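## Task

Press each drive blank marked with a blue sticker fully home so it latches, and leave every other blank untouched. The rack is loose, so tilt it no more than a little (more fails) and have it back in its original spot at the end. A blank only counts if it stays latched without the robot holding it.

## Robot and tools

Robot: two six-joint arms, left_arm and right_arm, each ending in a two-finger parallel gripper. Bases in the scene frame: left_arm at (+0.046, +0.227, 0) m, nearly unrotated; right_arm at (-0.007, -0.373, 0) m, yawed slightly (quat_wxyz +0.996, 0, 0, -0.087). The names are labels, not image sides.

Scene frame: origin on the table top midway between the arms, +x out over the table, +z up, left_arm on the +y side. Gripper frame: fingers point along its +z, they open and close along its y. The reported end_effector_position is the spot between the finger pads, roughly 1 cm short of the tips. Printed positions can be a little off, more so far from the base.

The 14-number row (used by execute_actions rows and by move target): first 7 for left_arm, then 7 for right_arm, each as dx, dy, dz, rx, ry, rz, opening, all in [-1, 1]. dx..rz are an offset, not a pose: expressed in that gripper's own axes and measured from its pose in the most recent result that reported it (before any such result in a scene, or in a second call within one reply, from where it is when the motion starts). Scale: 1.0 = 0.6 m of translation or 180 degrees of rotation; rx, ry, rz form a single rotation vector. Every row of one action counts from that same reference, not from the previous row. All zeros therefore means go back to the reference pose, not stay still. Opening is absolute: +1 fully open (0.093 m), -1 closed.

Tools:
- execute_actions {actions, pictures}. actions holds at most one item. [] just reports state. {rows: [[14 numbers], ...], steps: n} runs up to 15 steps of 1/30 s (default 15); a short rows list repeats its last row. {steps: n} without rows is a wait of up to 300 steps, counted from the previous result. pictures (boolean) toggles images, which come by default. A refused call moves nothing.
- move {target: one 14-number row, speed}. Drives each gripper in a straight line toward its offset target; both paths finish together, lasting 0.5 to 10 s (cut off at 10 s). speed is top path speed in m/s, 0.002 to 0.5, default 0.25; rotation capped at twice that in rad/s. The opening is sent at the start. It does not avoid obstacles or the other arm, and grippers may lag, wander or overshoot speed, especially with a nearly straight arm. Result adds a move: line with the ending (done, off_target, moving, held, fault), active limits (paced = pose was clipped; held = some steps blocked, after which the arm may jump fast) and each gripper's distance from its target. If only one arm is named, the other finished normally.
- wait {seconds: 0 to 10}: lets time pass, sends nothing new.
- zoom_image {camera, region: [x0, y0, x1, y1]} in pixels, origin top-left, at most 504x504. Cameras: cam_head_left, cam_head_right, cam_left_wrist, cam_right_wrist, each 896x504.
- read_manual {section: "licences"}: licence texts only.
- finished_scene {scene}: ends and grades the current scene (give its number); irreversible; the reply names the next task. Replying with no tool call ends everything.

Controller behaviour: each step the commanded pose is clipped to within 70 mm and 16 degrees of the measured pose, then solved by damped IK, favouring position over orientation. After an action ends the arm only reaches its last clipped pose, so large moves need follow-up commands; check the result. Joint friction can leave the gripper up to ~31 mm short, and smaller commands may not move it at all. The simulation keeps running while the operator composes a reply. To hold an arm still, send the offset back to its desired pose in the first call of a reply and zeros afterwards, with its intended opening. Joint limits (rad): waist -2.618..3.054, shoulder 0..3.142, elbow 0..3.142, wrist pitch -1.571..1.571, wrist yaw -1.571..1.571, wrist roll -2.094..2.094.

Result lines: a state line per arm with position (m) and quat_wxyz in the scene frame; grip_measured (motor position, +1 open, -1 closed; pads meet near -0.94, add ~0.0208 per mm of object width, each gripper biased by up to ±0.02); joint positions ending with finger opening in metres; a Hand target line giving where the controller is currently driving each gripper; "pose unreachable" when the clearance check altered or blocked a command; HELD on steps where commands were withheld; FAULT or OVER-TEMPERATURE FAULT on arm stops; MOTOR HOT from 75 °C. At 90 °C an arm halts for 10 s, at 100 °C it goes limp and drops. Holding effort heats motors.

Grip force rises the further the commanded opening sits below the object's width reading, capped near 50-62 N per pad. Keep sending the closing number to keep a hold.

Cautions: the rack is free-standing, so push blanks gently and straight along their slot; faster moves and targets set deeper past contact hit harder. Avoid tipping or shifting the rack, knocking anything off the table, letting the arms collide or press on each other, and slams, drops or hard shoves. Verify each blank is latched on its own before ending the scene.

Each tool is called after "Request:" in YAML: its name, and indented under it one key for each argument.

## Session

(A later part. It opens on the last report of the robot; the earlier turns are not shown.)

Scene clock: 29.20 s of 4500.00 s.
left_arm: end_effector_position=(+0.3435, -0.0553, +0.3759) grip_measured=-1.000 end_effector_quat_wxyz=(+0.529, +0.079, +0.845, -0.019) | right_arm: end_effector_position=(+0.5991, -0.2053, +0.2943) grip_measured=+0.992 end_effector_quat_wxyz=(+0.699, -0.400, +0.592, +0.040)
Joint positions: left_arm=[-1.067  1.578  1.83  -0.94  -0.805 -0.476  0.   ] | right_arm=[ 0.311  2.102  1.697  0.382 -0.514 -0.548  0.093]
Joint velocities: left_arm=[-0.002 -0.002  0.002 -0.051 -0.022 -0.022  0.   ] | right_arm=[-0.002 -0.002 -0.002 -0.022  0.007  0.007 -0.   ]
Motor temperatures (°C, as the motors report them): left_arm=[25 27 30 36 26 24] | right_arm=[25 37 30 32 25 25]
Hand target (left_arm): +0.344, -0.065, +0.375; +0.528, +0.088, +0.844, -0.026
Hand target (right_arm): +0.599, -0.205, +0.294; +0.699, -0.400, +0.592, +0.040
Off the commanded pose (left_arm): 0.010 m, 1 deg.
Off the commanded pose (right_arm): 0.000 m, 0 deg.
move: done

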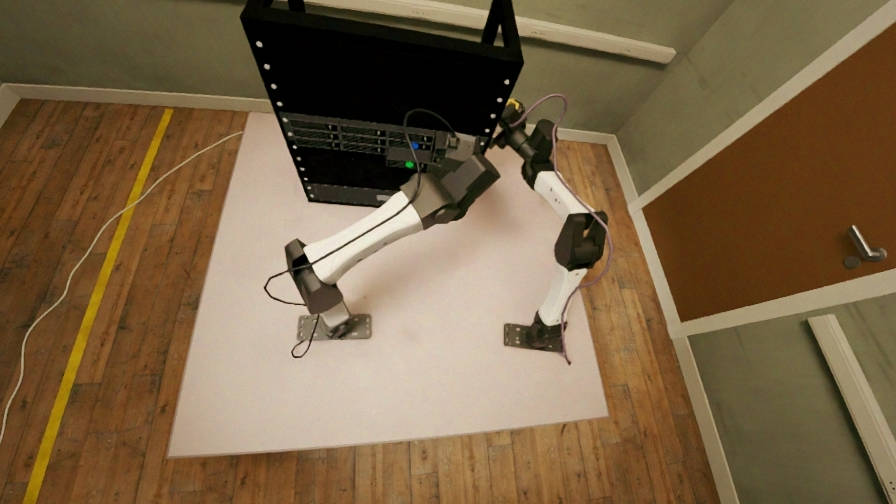

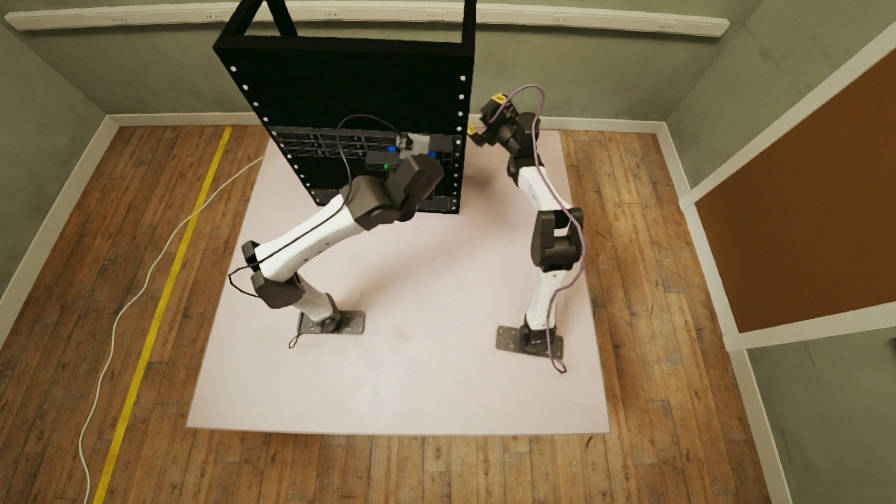

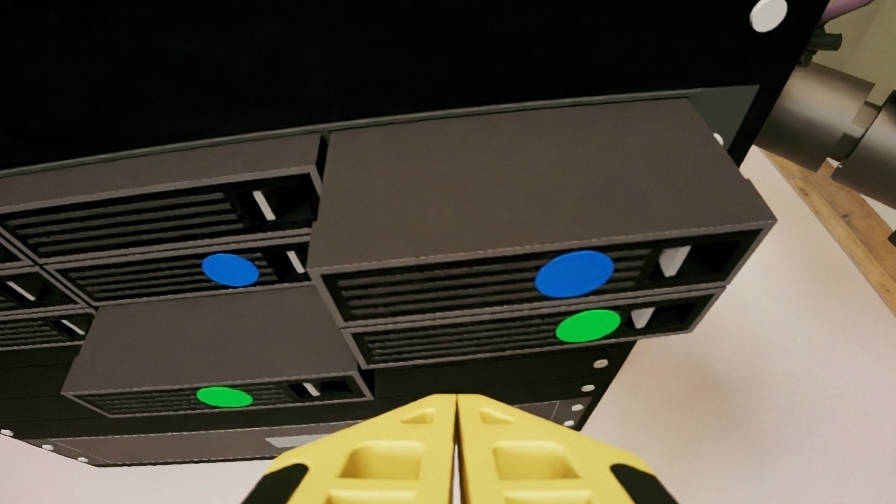

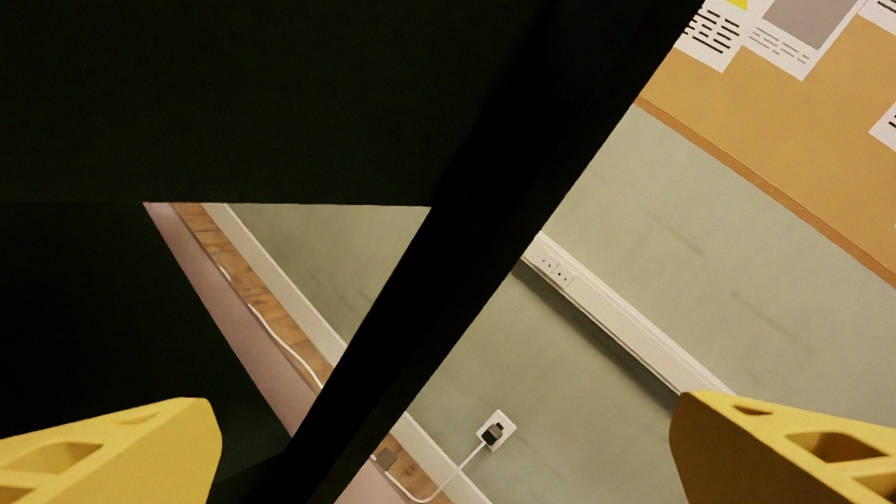

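Request:
move:
  target: [-0.042,-0.015,0.052,0,0,0,-1,0,0,0,0,0,0,1]
  speed: 0.02

Scene clock: 32.67 s of 4500.00 s.
left_arm: end_effector_position=(+0.3726, -0.0634, +0.3887) grip_measured=-1.000 end_effector_quat_wxyz=(+0.533, +0.076, +0.842, -0.021) | right_arm: end_effector_position=(+0.5991, -0.2053, +0.2943) grip_measured=+0.992 end_effector_quat_wxyz=(+0.699, -0.400, +0.592, +0.040)
Joint positions: left_arm=[-1.002  1.672  1.969 -0.934 -0.759 -0.42   0.   ] | right_arm=[ 0.311  2.102  1.697  0.382 -0.514 -0.548  0.093]
Joint velocities: left_arm=[-0.012 -0.007 -0.007 -0.081  0.007 -0.051  0.   ] | right_arm=[ 0.007 -0.022 -0.017  0.022  0.066  0.037 -0.001]
Motor temperatures (°C, as the motors report them): left_arm=[25 28 30 36 26 24] | right_arm=[25 38 30 32 25 25]
Hand target (left_arm): +0.381, -0.070, +0.384; +0.530, +0.079, +0.844, -0.019
Hand target (right_arm): +0.599, -0.205, +0.294; +0.699, -0.400, +0.592, +0.040
Off the commanded pose (left_arm): 0.012 m, 1 deg.
Off the commanded pose (right_arm): 0.000 m, 0 deg.
move: off_target (left_arm)

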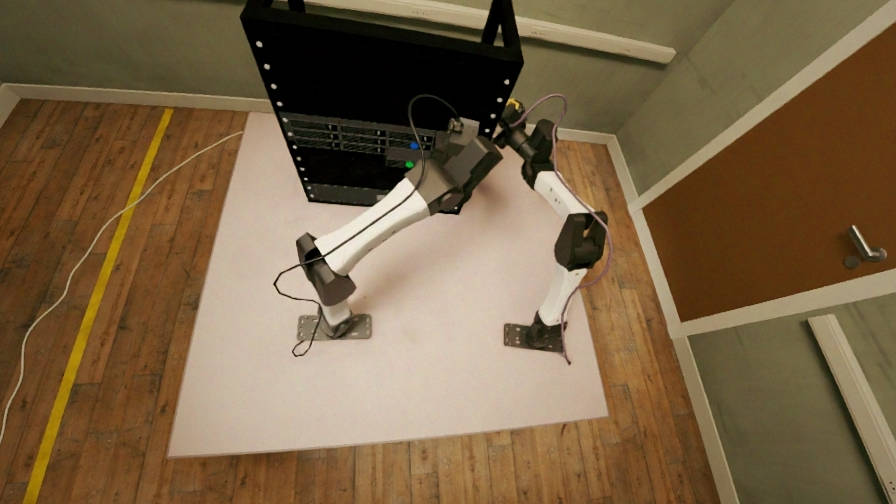

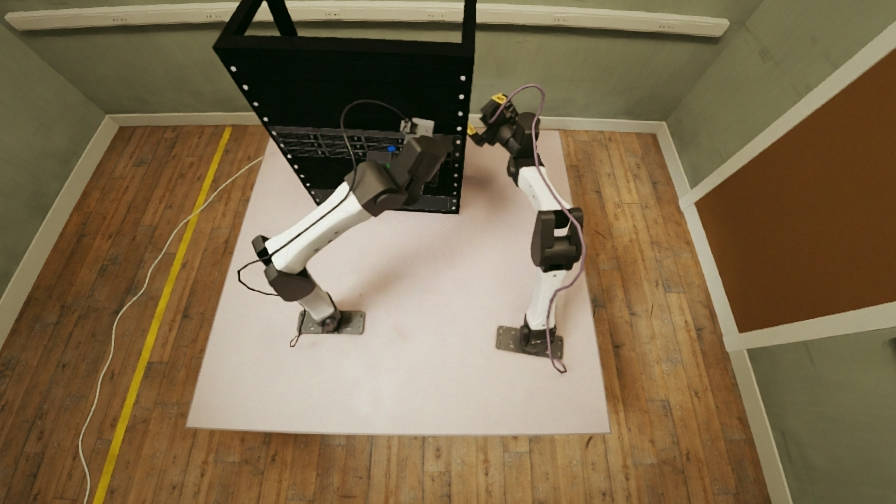

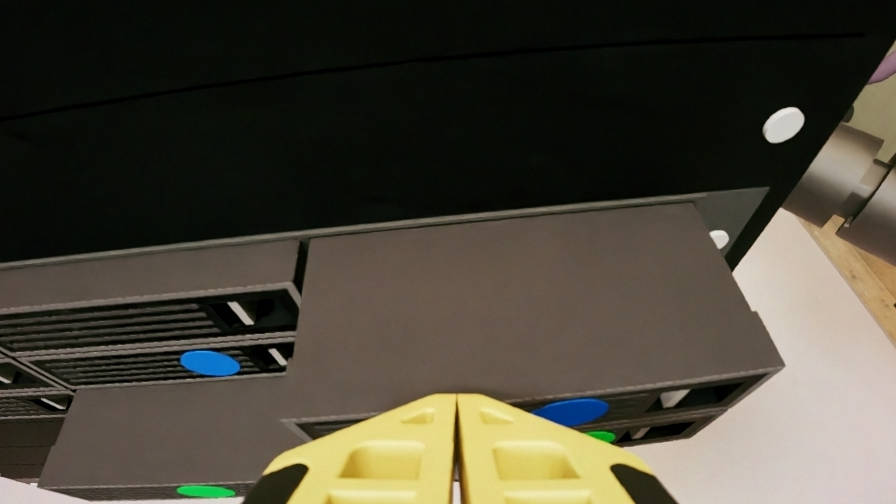

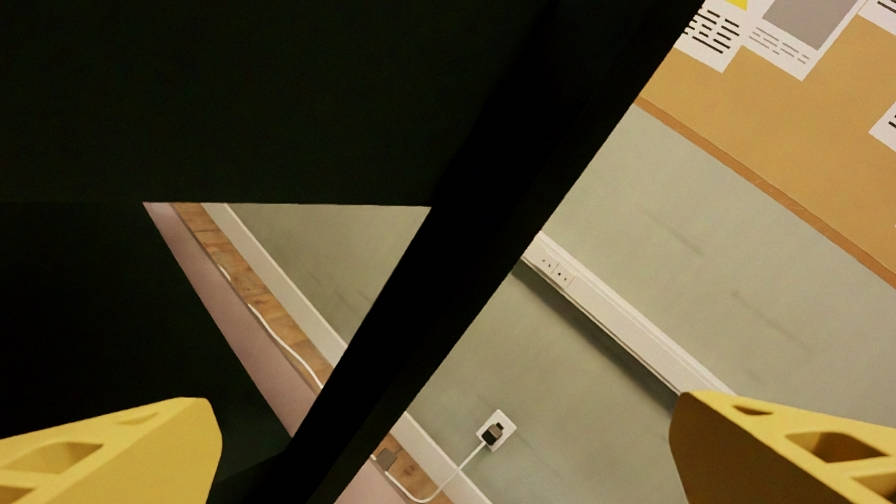

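Request:
move:
  target: [0.034,-0.01,-0.025,0,0,0,-1,0,0,0,0,0,0,1]
  speed: 0.03

Request:
move:
  target: [-0.016,0,0.05,0,0,0,-1,0,0,0,0,0,0,1]
  speed: 0.02

Scene clock: 35.60 s of 4500.00 s.
left_arm: end_effector_position=(+0.3531, -0.0698, +0.3766) grip_measured=-1.000 end_effector_quat_wxyz=(+0.530, +0.081, +0.844, -0.021) | right_arm: end_effector_position=(+0.5991, -0.2053, +0.2943) grip_measured=+0.992 end_effector_quat_wxyz=(+0.699, -0.400, +0.592, +0.040)
Joint positions: left_arm=[-1.061  1.64   1.896 -0.934 -0.797 -0.466  0.   ] | right_arm=[ 0.311  2.102  1.697  0.382 -0.514 -0.548  0.093]
Joint velocities: left_arm=[-0.002  0.017 -0.017  0.022  0.022  0.022  0.   ] | right_arm=[-0.012 -0.007 -0.002  0.037 -0.066  0.037 -0.001]
Motor temperatures (°C, as the motors report them): left_arm=[25 28 30 36 26 24] | right_arm=[25 39 30 32 25 25]
Hand target (left_arm): +0.349, -0.066, +0.377; +0.532, +0.076, +0.843, -0.021
Hand target (right_arm): +0.599, -0.205, +0.294; +0.699, -0.400, +0.592, +0.040
Off the commanded pose (left_arm): 0.006 m, 1 deg.
Off the commanded pose (right_arm): 0.000 m, 0 deg.
move: done

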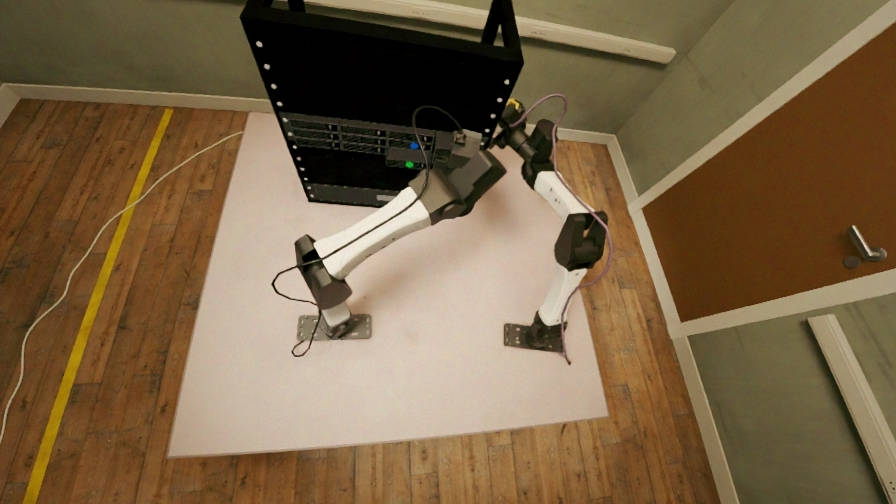

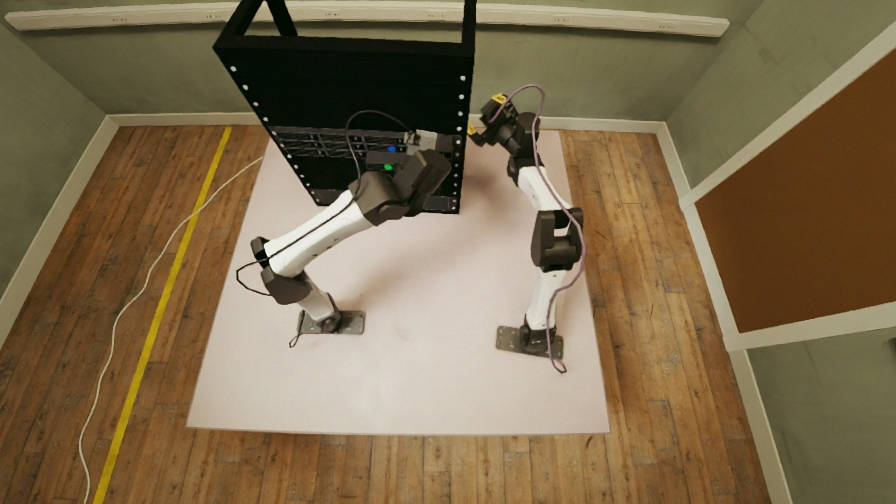

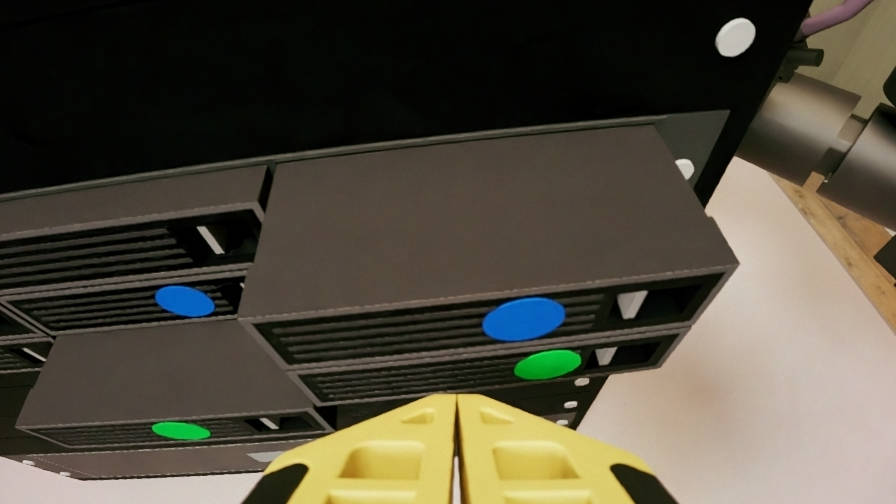

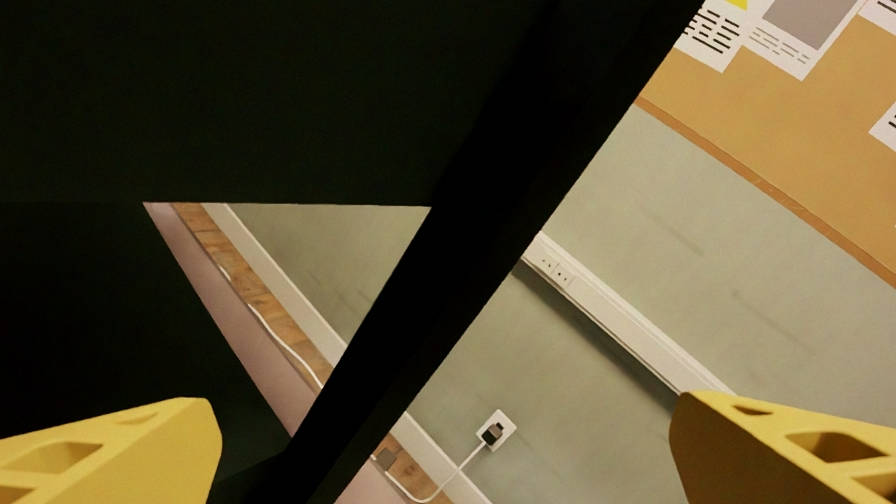

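Scene clock: 37.40 s of 4500.00 s.
left_arm: end_effector_position=(+0.3717, -0.0645, +0.3776) grip_measured=-1.000 end_effector_quat_wxyz=(+0.532, +0.080, +0.843, -0.019) | right_arm: end_effector_position=(+0.5991, -0.2053, +0.2943) grip_measured=+0.992 end_effector_quat_wxyz=(+0.699, -0.400, +0.592, +0.040)
Joint positions: left_arm=[-1.005  1.65   1.898 -0.888 -0.758 -0.414  0.   ] | right_arm=[ 0.311  2.102  1.697  0.382 -0.514 -0.548  0.093]
Joint velocities: left_arm=[ 0.012 -0.007  0.002 -0.022 -0.007  0.007  0.   ] | right_arm=[-0.017 -0.012 -0.002 -0.022  0.051 -0.051 -0.002]
Motor temperatures (°C, as the motors report them): left_arm=[25 28 30 36 26 24] | right_arm=[25 39 30 32 25 25]
Hand target (left_arm): +0.384, -0.073, +0.372; +0.530, +0.081, +0.844, -0.021
Hand target (right_arm): +0.599, -0.205, +0.294; +0.699, -0.400, +0.592, +0.040
Off the commanded pose (left_arm): 0.017 m, 0 deg.
Off the commanded pose (right_arm): 0.000 m, 0 deg.
move: off_target (left_arm)

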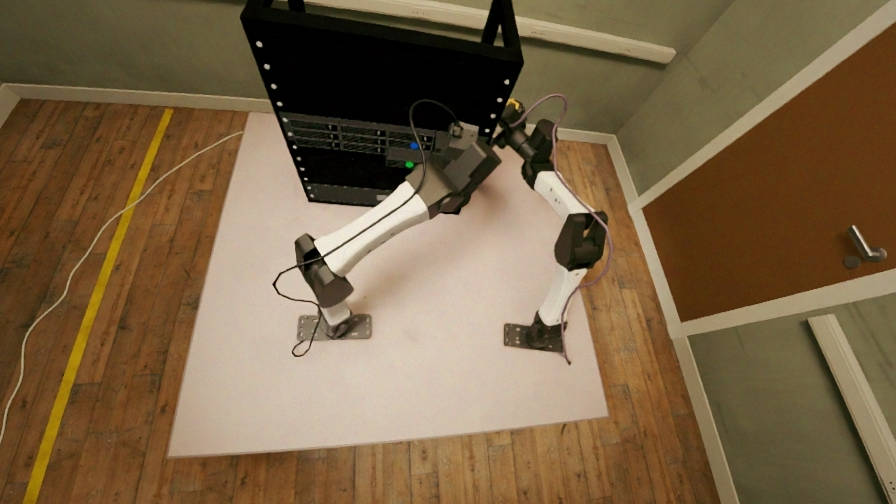

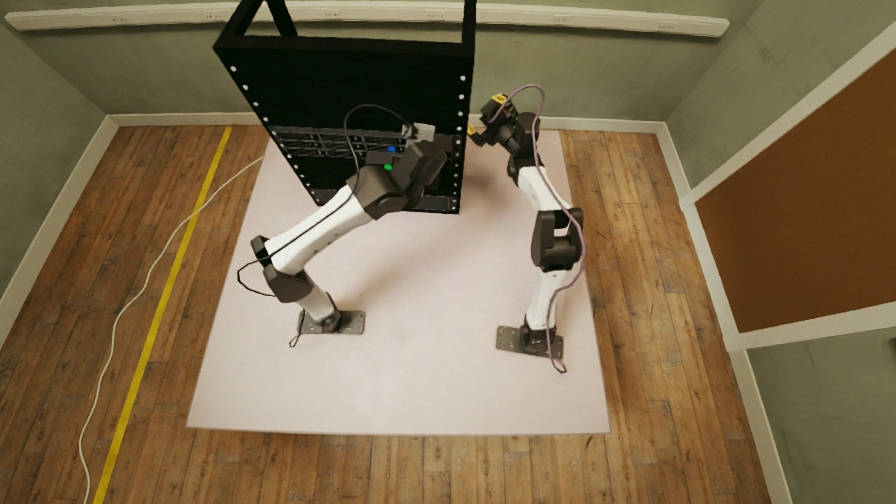

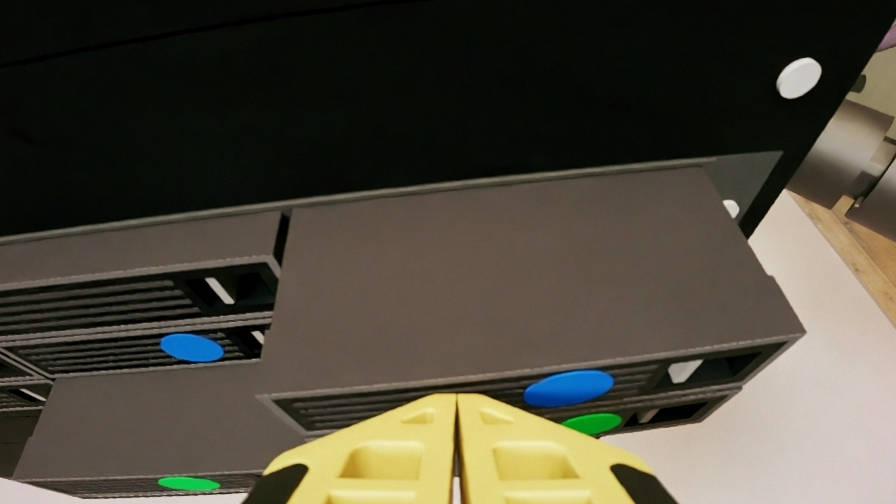

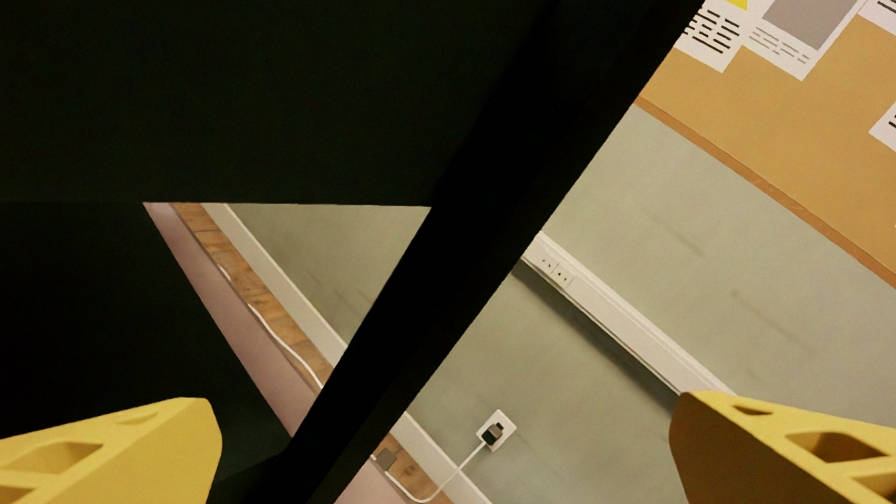

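Request:
move:
  target: [-0.04,0,0.12,0,0,0,-1,0,0,0,0,0,0,1]
  speed: 0.02

Request:
move:
  target: [0,0,-0.08,0,0,0,-1,0,0,0,0,0,0,1]
  speed: 0.1

Scene clock: 43.93 s of 4500.00 s.
left_arm: end_effector_position=(+0.4080, -0.0655, +0.3778) grip_measured=-1.000 end_effector_quat_wxyz=(+0.518, +0.105, +0.848, -0.028) | right_arm: end_effector_position=(+0.5991, -0.2053, +0.2943) grip_measured=+0.992 end_effector_quat_wxyz=(+0.699, -0.400, +0.592, +0.040)
Joint positions: left_arm=[-0.898  1.726  1.995 -0.872 -0.621 -0.312  0.   ] | right_arm=[ 0.311  2.102  1.697  0.382 -0.514 -0.548  0.093]
Joint velocities: left_arm=[ 0.007  0.007  0.002  0.022  0.022 -0.037  0.   ] | right_arm=[-0.007 -0.002 -0.017 -0.007  0.007 -0.066 -0.   ]
Motor temperatures (°C, as the motors report them): left_arm=[25 28 31 37 26 24] | right_arm=[25 41 31 33 25 25]
Hand target (left_arm): +0.443, -0.070, +0.366; +0.532, +0.081, +0.843, -0.018
Hand target (right_arm): +0.599, -0.205, +0.294; +0.699, -0.400, +0.592, +0.040
Off the commanded pose (left_arm): 0.041 m, 3 deg.
Off the commanded pose (right_arm): 0.000 m, 0 deg.
move: off_target (left_arm)

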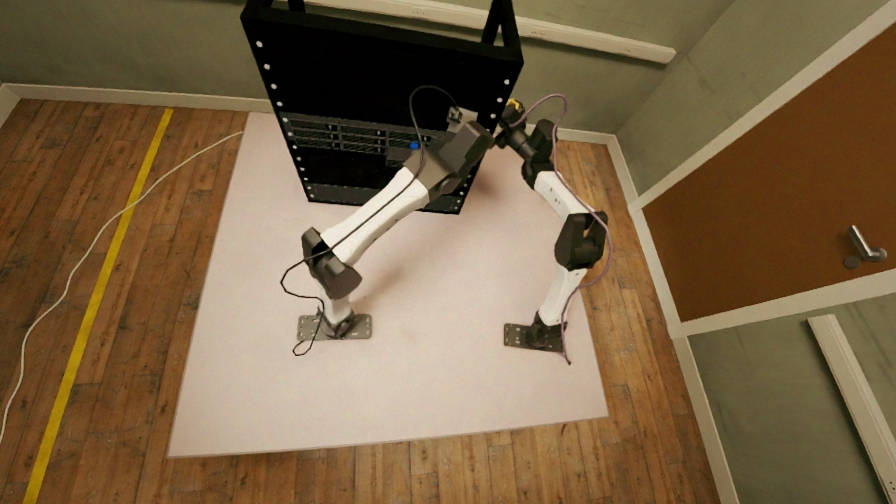

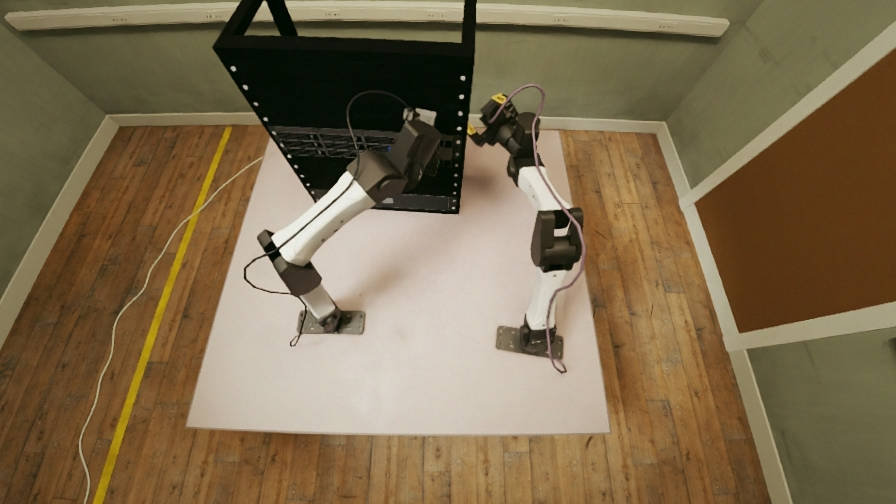

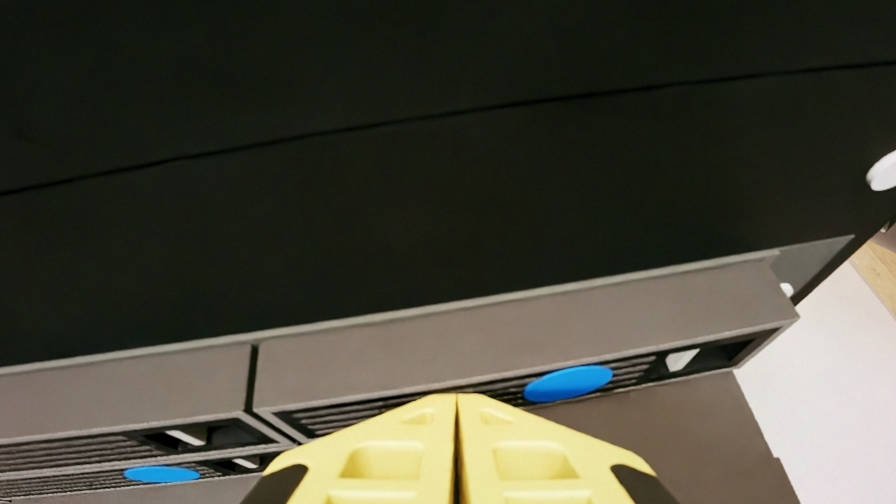

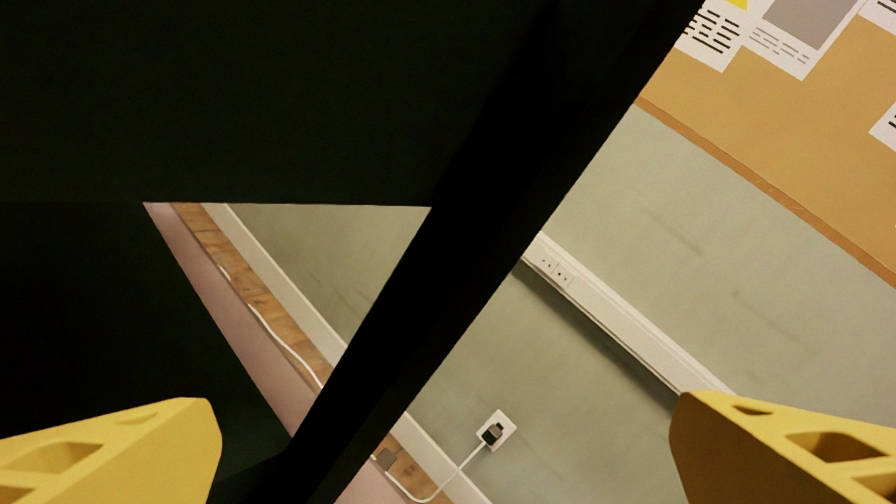

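Scene clock: 44.97 s of 4500.00 s.
left_arm: end_effector_position=(+0.3705, -0.0641, +0.3927) grip_measured=-1.000 end_effector_quat_wxyz=(+0.515, +0.111, +0.850, -0.028) | right_arm: end_effector_position=(+0.5991, -0.2053, +0.2943) grip_measured=+0.992 end_effector_quat_wxyz=(+0.699, -0.400, +0.592, +0.040)
Joint positions: left_arm=[-0.984  1.683  2.033 -0.997 -0.683 -0.369  0.   ] | right_arm=[ 0.311  2.102  1.697  0.382 -0.514 -0.548  0.093]
Joint velocities: left_arm=[ 0.002 -0.012 -0.017 -0.081  0.066  0.007  0.   ] | right_arm=[ 0.002 -0.022 -0.007 -0.007 -0.022  0.007  0.001]
Motor temperatures (°C, as the motors report them): left_arm=[25 28 31 36 26 24] | right_arm=[25 41 31 33 25 25]
Hand target (left_arm): +0.366, -0.059, +0.400; +0.518, +0.105, +0.848, -0.028
Hand target (right_arm): +0.599, -0.205, +0.294; +0.699, -0.400, +0.592, +0.040
Off the commanded pose (left_arm): 0.010 m, 1 deg.
Off the commanded pose (right_arm): 0.000 m, 0 deg.
move: done

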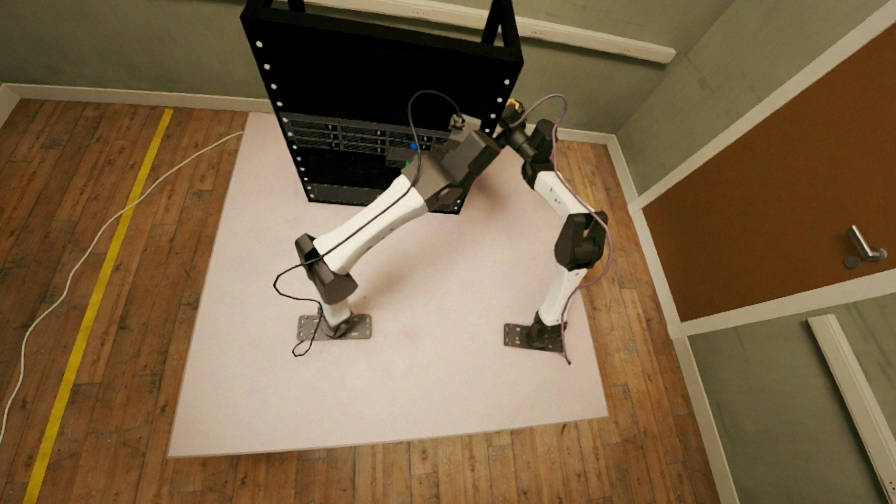

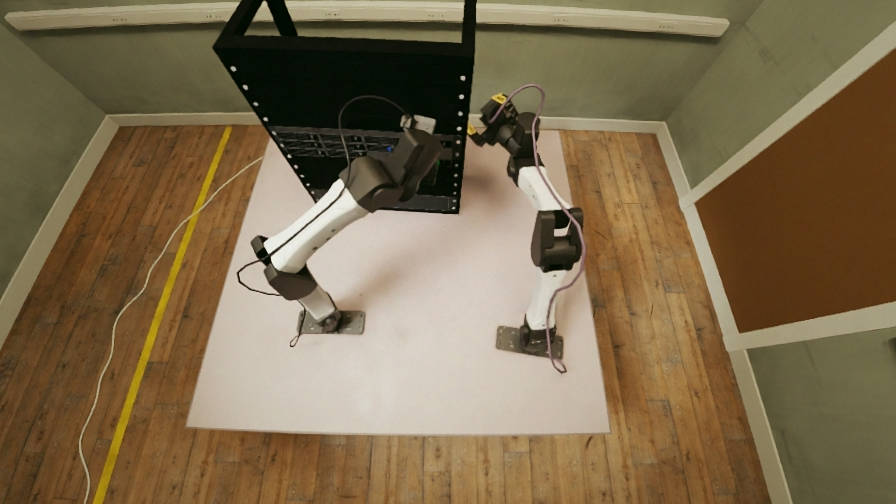

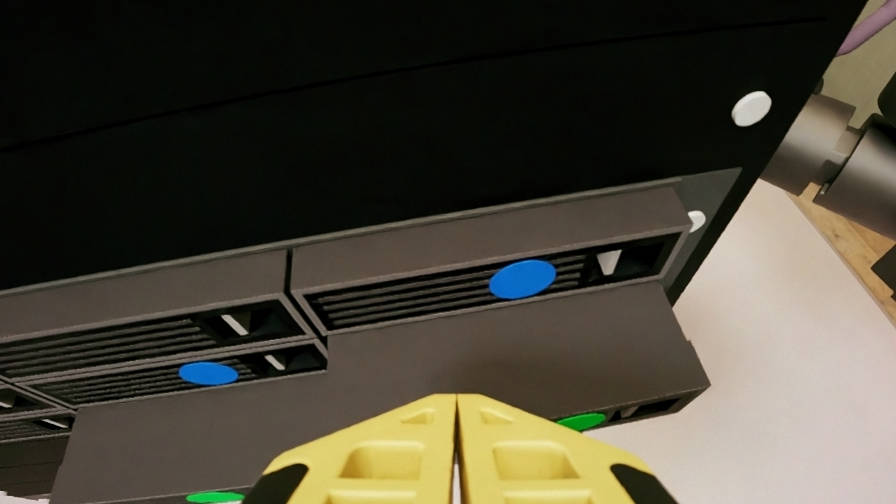

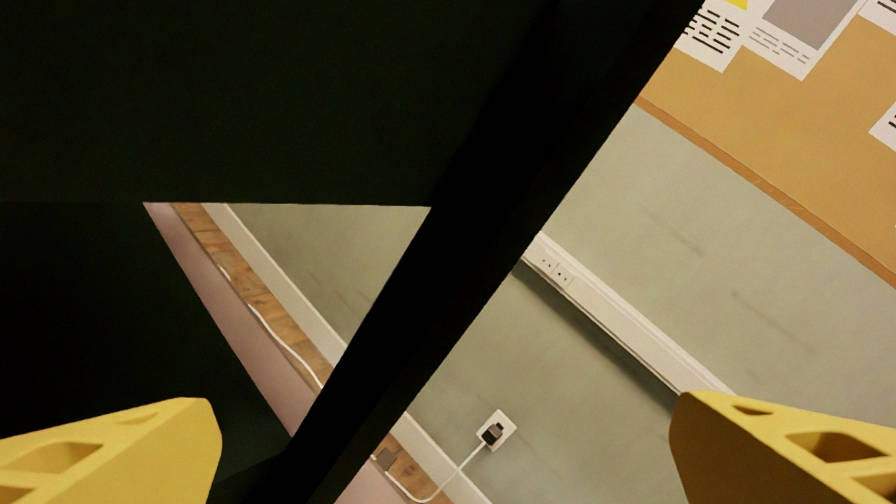

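Request:
finished_scene:
  scene: 2

The scene is finished: the task was done.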